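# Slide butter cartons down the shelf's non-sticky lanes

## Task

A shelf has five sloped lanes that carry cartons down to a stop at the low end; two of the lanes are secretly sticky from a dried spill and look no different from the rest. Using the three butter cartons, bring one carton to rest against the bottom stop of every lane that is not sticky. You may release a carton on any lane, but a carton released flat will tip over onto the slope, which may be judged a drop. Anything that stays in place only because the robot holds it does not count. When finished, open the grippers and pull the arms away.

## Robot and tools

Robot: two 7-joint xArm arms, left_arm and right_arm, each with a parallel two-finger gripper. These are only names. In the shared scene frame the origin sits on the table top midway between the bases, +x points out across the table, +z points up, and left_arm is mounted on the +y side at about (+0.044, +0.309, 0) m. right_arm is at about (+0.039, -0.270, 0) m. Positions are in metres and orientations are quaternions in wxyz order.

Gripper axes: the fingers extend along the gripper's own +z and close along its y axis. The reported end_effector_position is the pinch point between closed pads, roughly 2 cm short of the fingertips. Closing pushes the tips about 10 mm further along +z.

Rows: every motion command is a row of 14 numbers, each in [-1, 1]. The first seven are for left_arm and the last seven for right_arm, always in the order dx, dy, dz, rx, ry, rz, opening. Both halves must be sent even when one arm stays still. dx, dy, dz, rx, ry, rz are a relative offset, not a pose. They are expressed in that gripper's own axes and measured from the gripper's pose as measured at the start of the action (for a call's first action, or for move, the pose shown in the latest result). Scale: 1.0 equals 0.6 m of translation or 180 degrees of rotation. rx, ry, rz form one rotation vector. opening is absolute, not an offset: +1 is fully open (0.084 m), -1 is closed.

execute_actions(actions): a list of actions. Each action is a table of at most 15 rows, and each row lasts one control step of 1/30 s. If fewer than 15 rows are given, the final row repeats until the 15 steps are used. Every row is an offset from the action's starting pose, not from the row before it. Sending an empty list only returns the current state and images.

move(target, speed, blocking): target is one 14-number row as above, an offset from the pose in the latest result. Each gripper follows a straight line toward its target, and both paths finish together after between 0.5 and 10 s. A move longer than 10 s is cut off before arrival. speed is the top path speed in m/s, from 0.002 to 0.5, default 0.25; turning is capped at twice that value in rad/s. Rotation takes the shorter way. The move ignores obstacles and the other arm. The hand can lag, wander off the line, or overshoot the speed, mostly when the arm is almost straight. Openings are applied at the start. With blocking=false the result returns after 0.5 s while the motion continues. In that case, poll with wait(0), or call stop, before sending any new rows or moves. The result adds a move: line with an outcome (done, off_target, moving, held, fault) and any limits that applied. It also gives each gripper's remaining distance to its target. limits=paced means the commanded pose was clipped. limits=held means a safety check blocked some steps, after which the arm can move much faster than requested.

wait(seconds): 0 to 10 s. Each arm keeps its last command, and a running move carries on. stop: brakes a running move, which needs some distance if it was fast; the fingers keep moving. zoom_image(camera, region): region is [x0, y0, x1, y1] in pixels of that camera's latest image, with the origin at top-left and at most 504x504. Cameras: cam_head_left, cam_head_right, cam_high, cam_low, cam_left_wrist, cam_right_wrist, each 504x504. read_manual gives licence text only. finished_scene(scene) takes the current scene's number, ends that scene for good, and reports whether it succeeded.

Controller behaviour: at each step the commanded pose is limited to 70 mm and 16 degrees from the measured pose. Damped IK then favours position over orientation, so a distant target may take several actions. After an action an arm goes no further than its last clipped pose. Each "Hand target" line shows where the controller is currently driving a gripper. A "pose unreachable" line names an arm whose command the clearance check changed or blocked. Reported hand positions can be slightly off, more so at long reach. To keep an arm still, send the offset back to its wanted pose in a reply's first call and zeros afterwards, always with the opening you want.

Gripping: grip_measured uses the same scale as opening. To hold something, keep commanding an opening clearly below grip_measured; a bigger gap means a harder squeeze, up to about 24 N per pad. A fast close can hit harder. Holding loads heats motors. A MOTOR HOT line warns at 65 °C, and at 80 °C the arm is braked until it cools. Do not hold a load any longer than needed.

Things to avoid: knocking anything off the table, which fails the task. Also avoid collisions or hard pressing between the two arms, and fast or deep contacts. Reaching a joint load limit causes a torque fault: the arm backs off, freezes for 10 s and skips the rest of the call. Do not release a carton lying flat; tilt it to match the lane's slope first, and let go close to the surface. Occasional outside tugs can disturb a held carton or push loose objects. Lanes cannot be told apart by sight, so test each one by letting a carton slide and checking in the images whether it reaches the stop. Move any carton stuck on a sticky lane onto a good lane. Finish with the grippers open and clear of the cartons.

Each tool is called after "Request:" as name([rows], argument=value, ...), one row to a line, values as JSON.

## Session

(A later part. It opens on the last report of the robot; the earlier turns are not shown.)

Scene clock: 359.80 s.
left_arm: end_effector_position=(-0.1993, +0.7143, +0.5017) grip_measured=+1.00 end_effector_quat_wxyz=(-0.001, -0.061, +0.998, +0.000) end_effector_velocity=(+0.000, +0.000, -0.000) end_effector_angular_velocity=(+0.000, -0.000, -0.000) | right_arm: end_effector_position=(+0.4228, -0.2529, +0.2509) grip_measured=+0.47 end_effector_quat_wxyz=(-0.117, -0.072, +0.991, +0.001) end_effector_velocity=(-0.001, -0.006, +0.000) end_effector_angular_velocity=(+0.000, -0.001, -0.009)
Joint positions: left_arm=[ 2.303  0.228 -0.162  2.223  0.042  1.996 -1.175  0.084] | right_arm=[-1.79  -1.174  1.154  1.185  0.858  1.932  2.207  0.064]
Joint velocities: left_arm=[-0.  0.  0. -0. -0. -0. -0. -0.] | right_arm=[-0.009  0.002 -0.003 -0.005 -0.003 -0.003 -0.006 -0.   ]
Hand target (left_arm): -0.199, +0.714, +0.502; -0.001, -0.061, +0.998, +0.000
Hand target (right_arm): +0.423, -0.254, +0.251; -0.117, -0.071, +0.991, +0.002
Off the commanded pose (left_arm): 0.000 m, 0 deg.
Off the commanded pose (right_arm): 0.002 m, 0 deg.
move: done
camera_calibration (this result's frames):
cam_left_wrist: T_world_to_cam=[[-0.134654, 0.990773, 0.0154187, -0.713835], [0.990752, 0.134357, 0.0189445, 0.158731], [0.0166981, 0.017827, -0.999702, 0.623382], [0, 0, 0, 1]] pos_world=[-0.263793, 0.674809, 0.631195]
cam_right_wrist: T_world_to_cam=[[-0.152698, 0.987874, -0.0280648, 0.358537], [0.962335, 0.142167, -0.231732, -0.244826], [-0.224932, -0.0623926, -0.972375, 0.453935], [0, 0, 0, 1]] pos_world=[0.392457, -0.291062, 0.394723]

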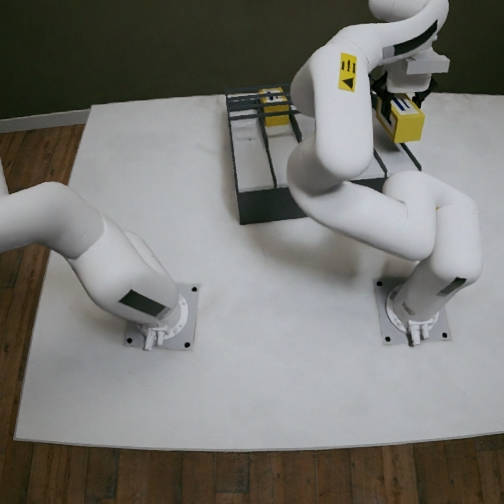

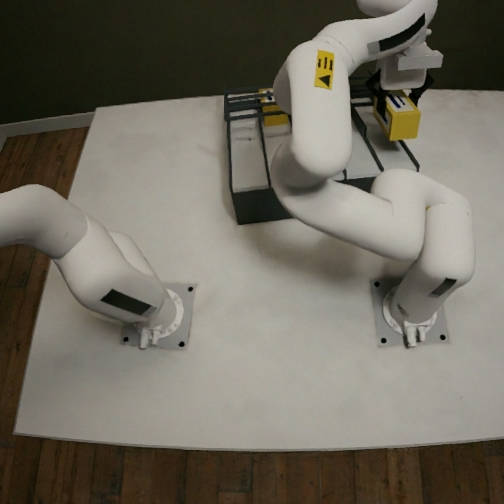

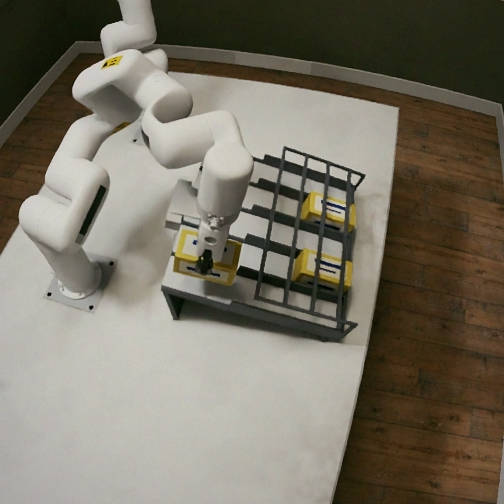

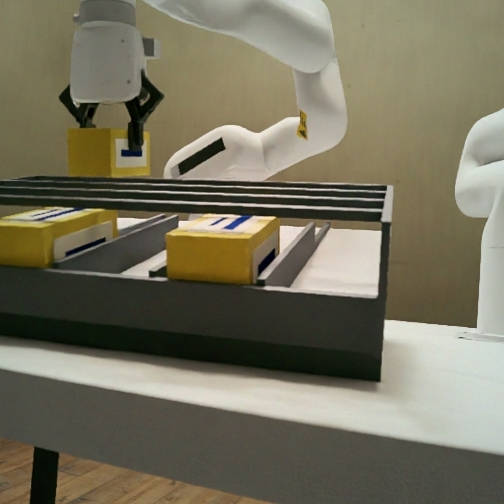

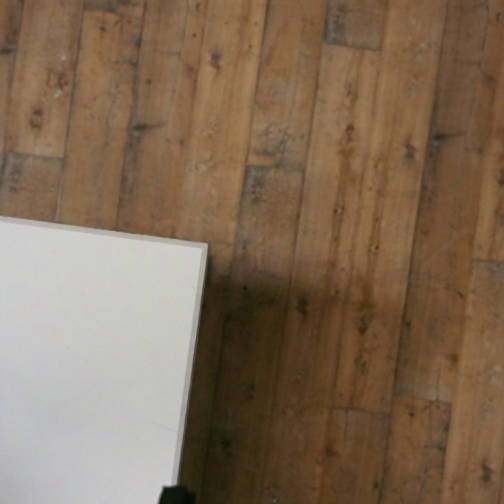

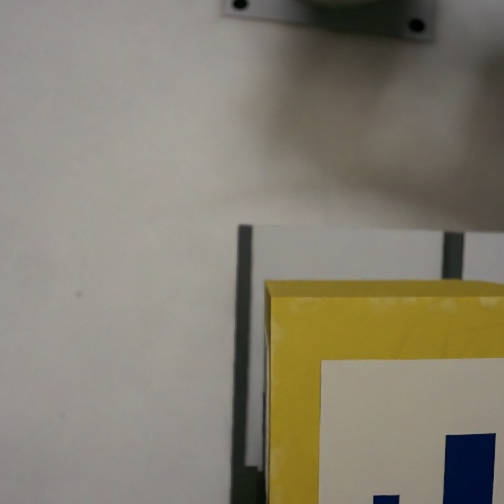

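Request:
move(target=[0,0,0,0,0,0,1,0,0,0.122,0,0,0,0], speed=0.04)

Scene clock: 373.73 s.
left_arm: end_effector_position=(-0.1993, +0.7143, +0.5017) grip_measured=+1.00 end_effector_quat_wxyz=(-0.001, -0.061, +0.998, +0.000) end_effector_velocity=(+0.000, -0.000, -0.000) end_effector_angular_velocity=(-0.001, -0.000, -0.001) | right_arm: end_effector_position=(+0.4060, -0.2540, +0.1803) grip_measured=+0.47 end_effector_quat_wxyz=(-0.116, -0.072, +0.991, +0.001) end_effector_velocity=(-0.000, +0.000, -0.002) end_effector_angular_velocity=(+0.001, -0.000, +0.000)
Joint positions: left_arm=[ 2.303  0.228 -0.162  2.223  0.042  1.996 -1.175  0.084] | right_arm=[-1.714 -1.274  1.237  0.99   0.958  1.822  2.174  0.064]
Joint velocities: left_arm=[-0. -0. -0. -0. -0.  0.  0.  0.] | right_arm=[ 0.001 -0.002  0.003 -0.002  0.003 -0.002 -0.     0.   ]
Hand target (left_arm): -0.199, +0.714, +0.502; -0.001, -0.061, +0.998, +0.000
Hand target (right_arm): +0.406, -0.254, +0.180; -0.117, -0.072, +0.991, +0.001
Off the commanded pose (left_arm): 0.000 m, 0 deg.
Off the commanded pose (right_arm): 0.001 m, 0 deg.
move: done
camera_calibration (this result's frames):
cam_left_wrist: T_world_to_cam=[[-0.134654, 0.990773, 0.0154186, -0.713835], [0.990752, 0.134356, 0.0189446, 0.158731], [0.0166982, 0.017827, -0.999702, 0.623382], [0, 0, 0, 1]] pos_world=[-0.263793, 0.674809, 0.631195]
cam_right_wrist: T_world_to_cam=[[-0.15267, 0.987852, -0.0289763, 0.355224], [0.962586, 0.141995, -0.230793, -0.245151], [-0.223875, -0.0631274, -0.972571, 0.380889], [0, 0, 0, 1]] pos_world=[0.375482, -0.292054, 0.324156]

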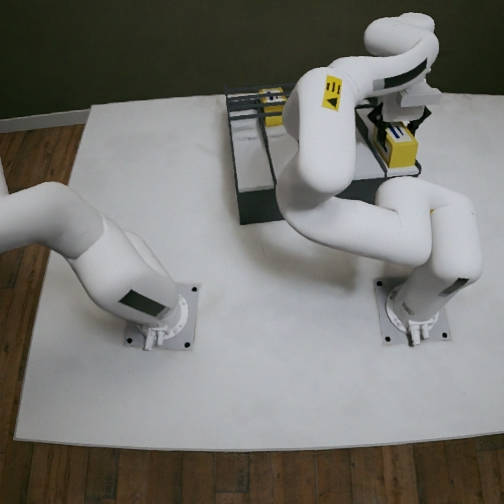

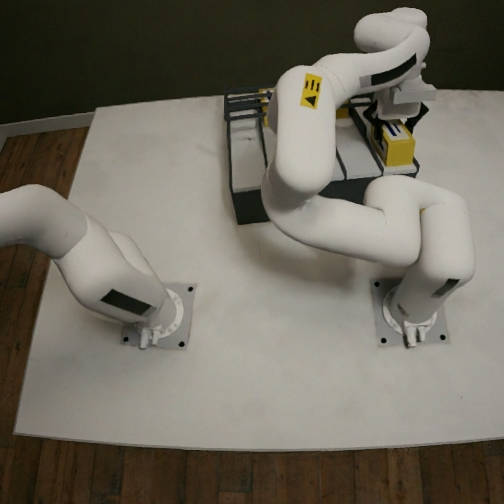

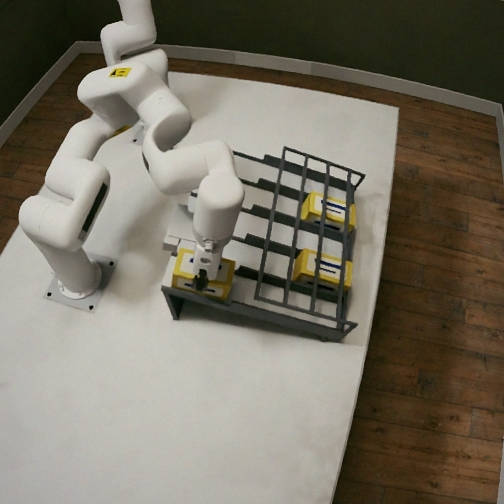

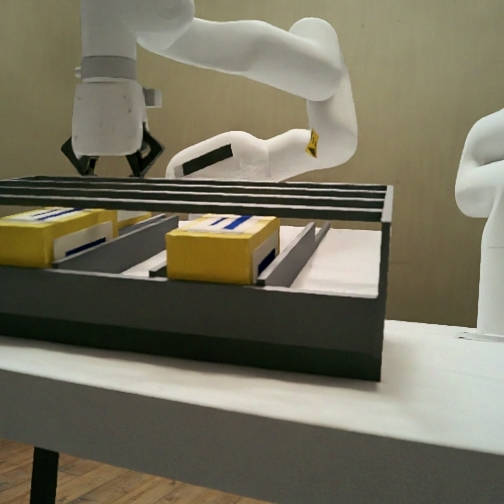

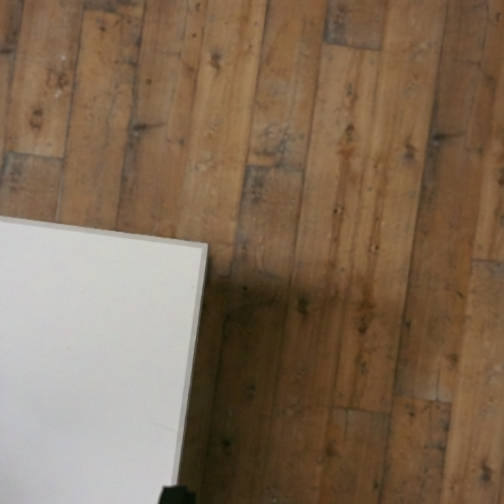

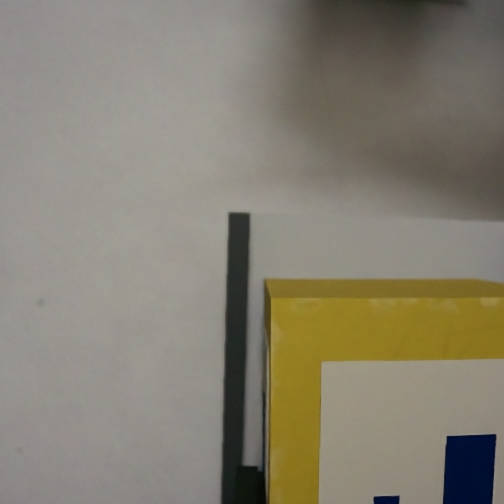

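Request:
move(target=[0,0,0,0,0,0,1,0,0.004,0.009,0,0,0,0], speed=0.02)

Request:
move(target=[0,0,0,0,0,0,1,0,0,0,0,0,0,0.75])

Request:
move(target=[0,0,0,0,0,0,1,0.1,0,-0.25,0,0,0,1])

Scene clock: 384.13 s.
left_arm: end_effector_position=(-0.1993, +0.7143, +0.5017) grip_measured=+1.00 end_effector_quat_wxyz=(-0.001, -0.061, +0.998, +0.000) end_effector_velocity=(-0.000, -0.000, -0.001) end_effector_angular_velocity=(-0.001, -0.001, +0.000) | right_arm: end_effector_position=(+0.4054, -0.2521, +0.1767) grip_measured=+0.47 end_effector_quat_wxyz=(-0.114, -0.072, +0.991, -0.000) end_effector_velocity=(-0.001, -0.001, -0.001) end_effector_angular_velocity=(+0.003, +0.001, -0.004)
Joint positions: left_arm=[ 2.303  0.228 -0.162  2.223  0.042  1.996 -1.175  0.084] | right_arm=[-1.704 -1.281  1.241  0.978  0.967  1.816  2.177  0.064]
Joint velocities: left_arm=[ 0.001 -0.    -0.    -0.002 -0.001 -0.    -0.     0.   ] | right_arm=[-0.002 -0.     0.001 -0.004  0.002  0.    -0.001  0.   ]
Hand target (left_arm): -0.199, +0.714, +0.502; -0.001, -0.061, +0.998, +0.000
Hand target (right_arm): +0.404, -0.252, +0.175; -0.116, -0.072, +0.991, +0.001
Off the commanded pose (left_arm): 0.000 m, 0 deg.
Off the commanded pose (right_arm): 0.002 m, 0 deg.
move: done
camera_calibration (this result's frames):
cam_left_wrist: T_world_to_cam=[[-0.134654, 0.990773, 0.0154189, -0.713835], [0.990752, 0.134356, 0.0189444, 0.158731], [0.016698, 0.0178272, -0.999702, 0.623381], [0, 0, 0, 1]] pos_world=[-0.263793, 0.674809, 0.631195]
cam_right_wrist: T_world_to_cam=[[-0.153112, 0.987706, -0.031534, 0.353766], [0.96352, 0.142122, -0.226785, -0.246715], [-0.219515, -0.065107, -0.973434, 0.375253], [0, 0, 0, 1]] pos_world=[0.374254, -0.289921, 0.320489]

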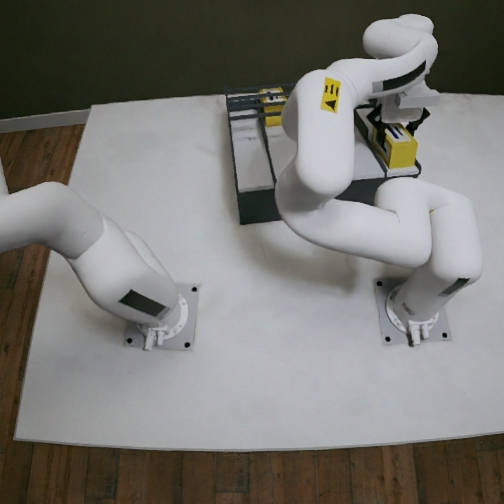

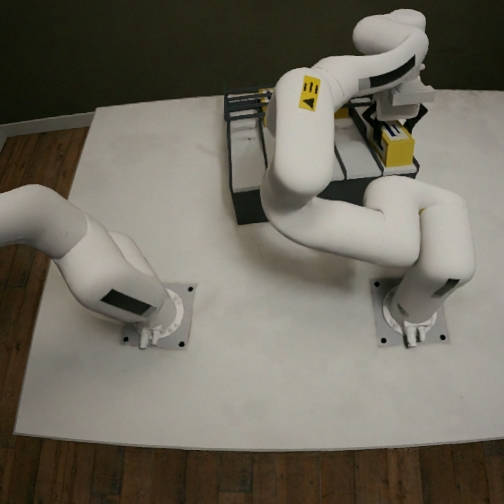

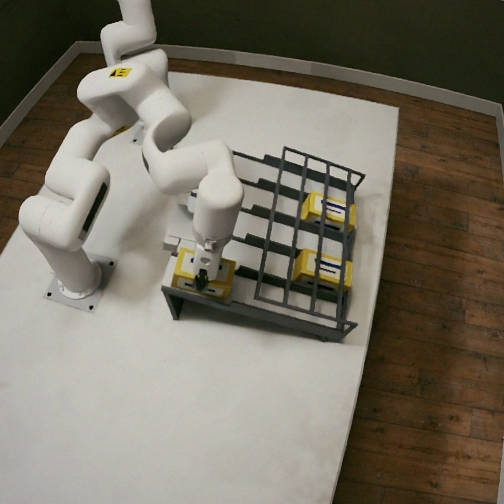

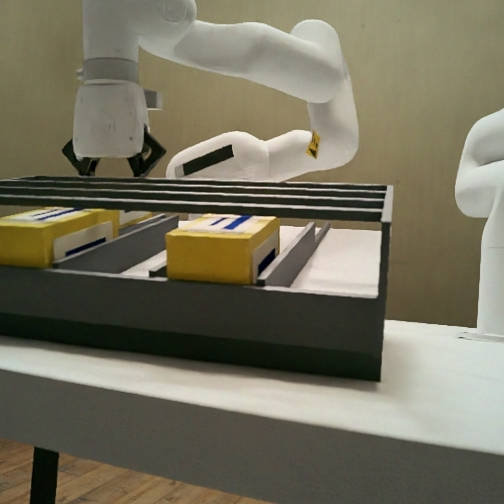

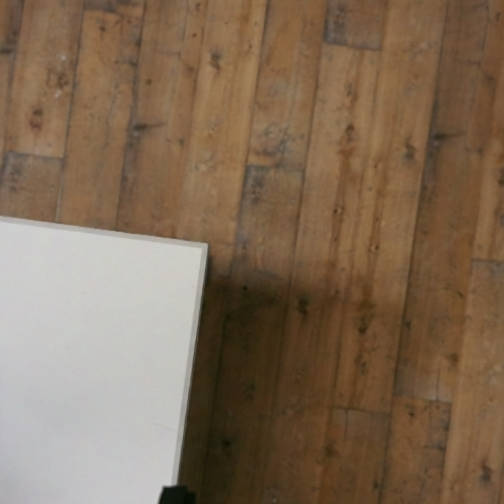

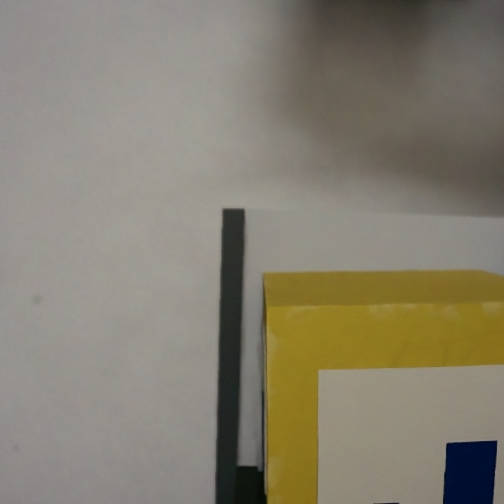

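Scene clock: 384.63 s.
left_arm: end_effector_position=(-0.1993, +0.7143, +0.5017) grip_measured=+1.00 end_effector_quat_wxyz=(-0.001, -0.061, +0.998, +0.000) end_effector_velocity=(-0.000, -0.000, -0.000) end_effector_angular_velocity=(-0.001, +0.001, +0.001) | right_arm: end_effector_position=(+0.4052, -0.2520, +0.1765) grip_measured=+0.75 end_effector_quat_wxyz=(-0.114, -0.072, +0.991, +0.000) end_effector_velocity=(+0.002, -0.001, +0.003) end_effector_angular_velocity=(-0.001, -0.009, -0.001)
Joint positions: left_arm=[ 2.303  0.228 -0.162  2.223  0.042  1.996 -1.175  0.084] | right_arm=[-1.704 -1.282  1.241  0.978  0.967  1.816  2.177  0.075]
Joint velocities: left_arm=[ 0.    -0.     0.    -0.001  0.002 -0.     0.     0.   ] | right_arm=[-0.001  0.    -0.007  0.001  0.001 -0.002  0.    -0.   ]
Hand target (left_arm): -0.199, +0.714, +0.502; -0.001, -0.061, +0.998, +0.000
Hand target (right_arm): +0.405, -0.252, +0.177; -0.114, -0.072, +0.991, -0.000
Off the commanded pose (left_arm): 0.000 m, 0 deg.
Off the commanded pose (right_arm): 0.000 m, 0 deg.
move: done
camera_calibration (this result's frames):
cam_left_wrist: T_world_to_cam=[[-0.134654, 0.990773, 0.0154189, -0.713835], [0.990752, 0.134356, 0.0189445, 0.158731], [0.016698, 0.0178272, -0.999702, 0.623381], [0, 0, 0, 1]] pos_world=[-0.263793, 0.674809, 0.631195]
cam_right_wrist: T_world_to_cam=[[-0.153048, 0.987727, -0.0311652, 0.353586], [0.963369, 0.142097, -0.227438, -0.246451], [-0.220218, -0.0648325, -0.973294, 0.375316], [0, 0, 0, 1]] pos_world=[0.37419, -0.289894, 0.32026]

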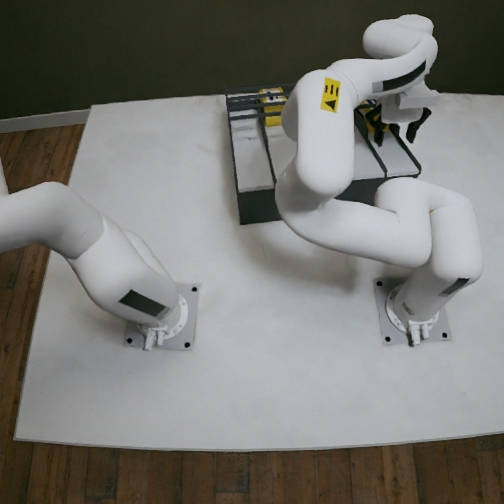

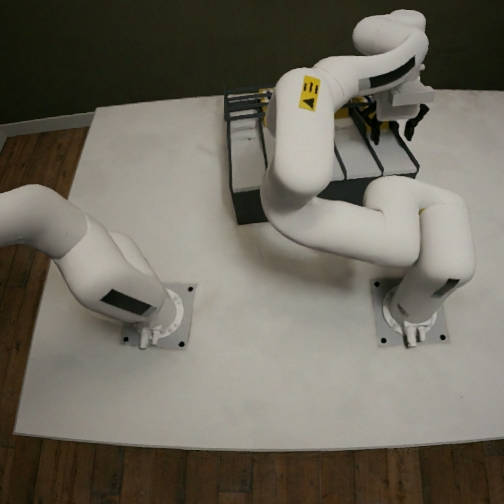

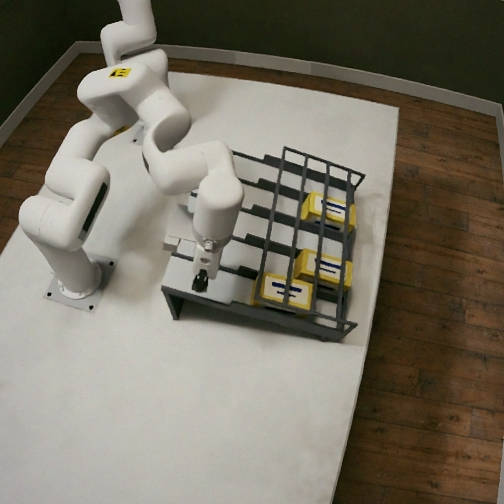

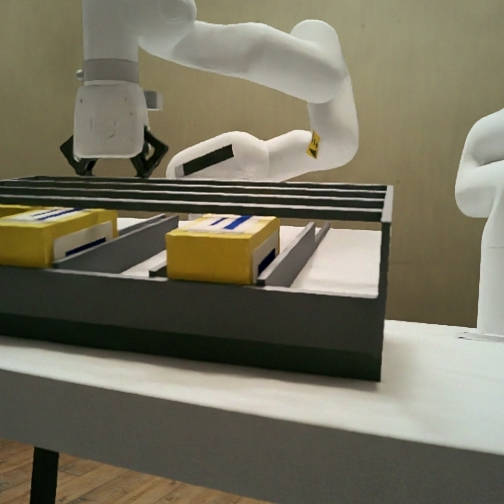

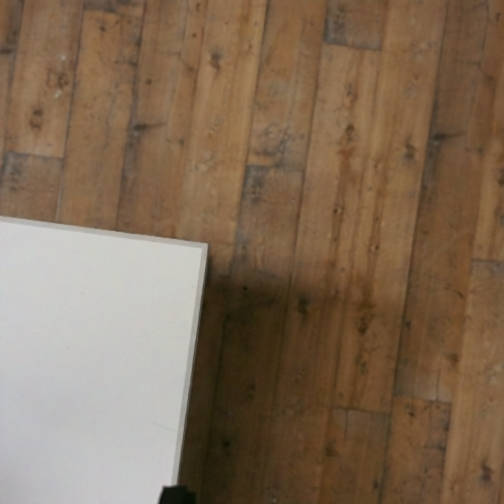

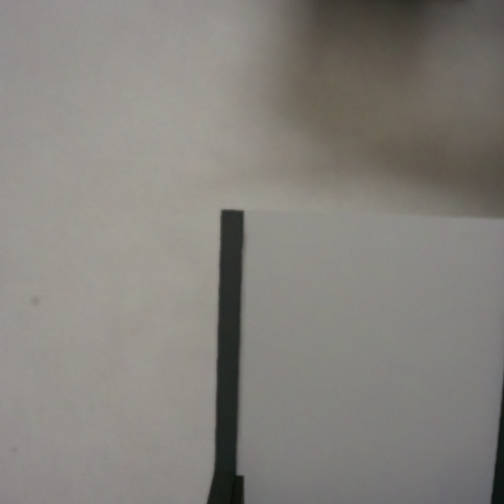

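Scene clock: 385.77 s.
left_arm: end_effector_position=(-0.1993, +0.7143, +0.5017) grip_measured=+1.00 end_effector_quat_wxyz=(-0.001, -0.061, +0.998, +0.000) end_effector_velocity=(+0.000, +0.000, -0.000) end_effector_angular_velocity=(+0.000, -0.001, -0.001) | right_arm: end_effector_position=(+0.3818, -0.2583, +0.3354) grip_measured=+1.00 end_effector_quat_wxyz=(-0.115, -0.073, +0.991, +0.000) end_effector_velocity=(-0.001, -0.001, +0.004) end_effector_angular_velocity=(-0.001, -0.006, -0.002)
Joint positions: left_arm=[ 2.303  0.228 -0.162  2.223  0.042  1.996 -1.175  0.084] | right_arm=[-1.74  -1.082  0.973  1.267  0.696  2.063  2.175  0.084]
Joint velocities: left_arm=[-0.     0.    -0.    -0.    -0.001 -0.     0.    -0.   ] | right_arm=[-0.001  0.004 -0.009  0.006 -0.003  0.004 -0.001 -0.   ]
Hand target (left_arm): -0.199, +0.714, +0.502; -0.001, -0.061, +0.998, +0.000
Hand target (right_arm): +0.382, -0.258, +0.336; -0.114, -0.073, +0.991, +0.000
Off the commanded pose (left_arm): 0.000 m, 0 deg.
Off the commanded pose (right_arm): 0.001 m, 0 deg.
move: done
camera_calibration (this result's frames):
cam_left_wrist: T_world_to_cam=[[-0.134654, 0.990773, 0.0154188, -0.713835], [0.990752, 0.134356, 0.0189446, 0.158731], [0.0166981, 0.0178272, -0.999702, 0.623381], [0, 0, 0, 1]] pos_world=[-0.263793, 0.674809, 0.631195]
cam_right_wrist: T_world_to_cam=[[-0.153903, 0.987627, -0.0301088, 0.361033], [0.963042, 0.143115, -0.228185, -0.186167], [-0.221052, -0.0641143, -0.973152, 0.52492], [0, 0, 0, 1]] pos_world=[0.350886, -0.296268, 0.479216]

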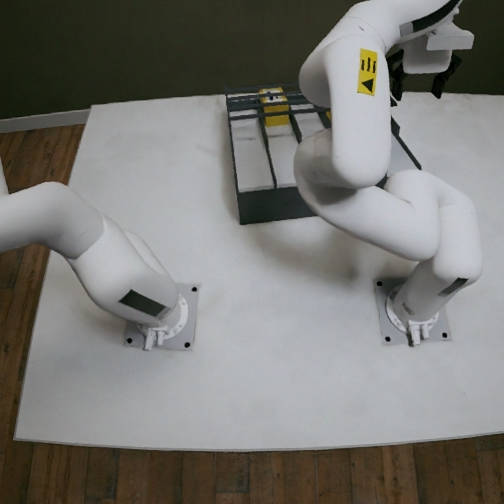

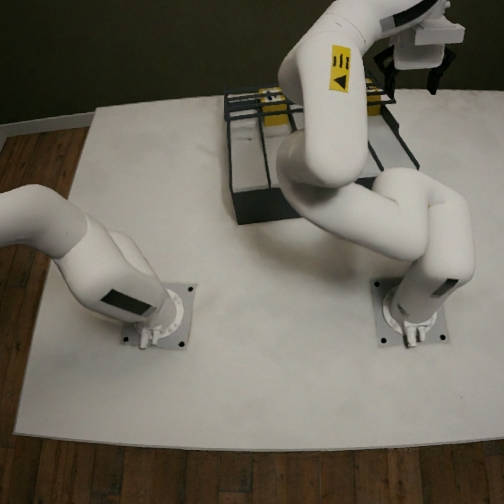

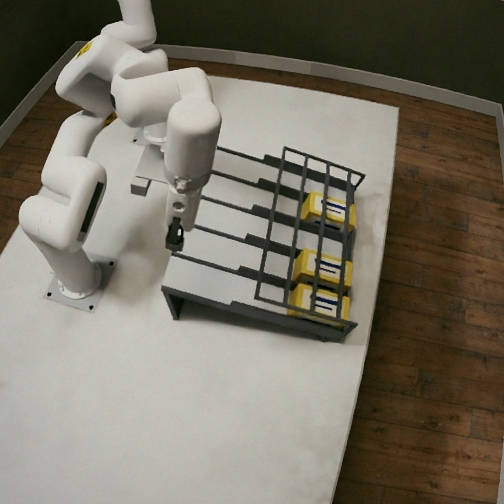

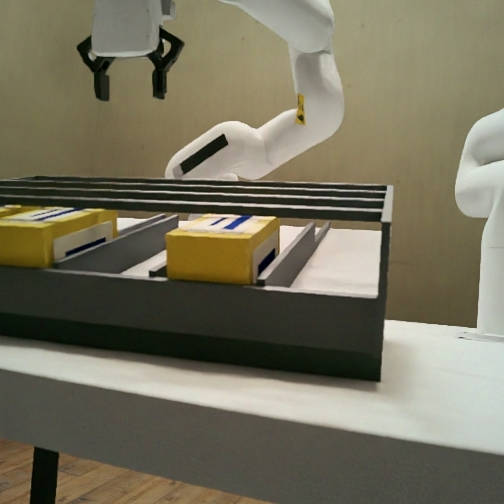

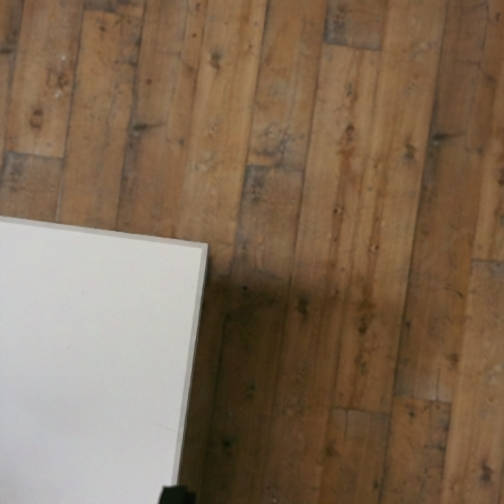

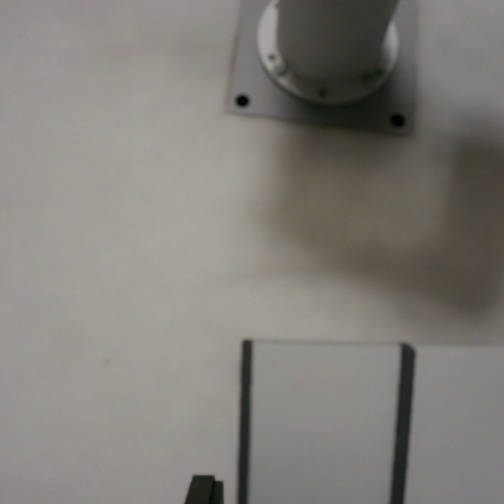

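Request:
finished_scene(scene=1)

The scene is finished: the task was done.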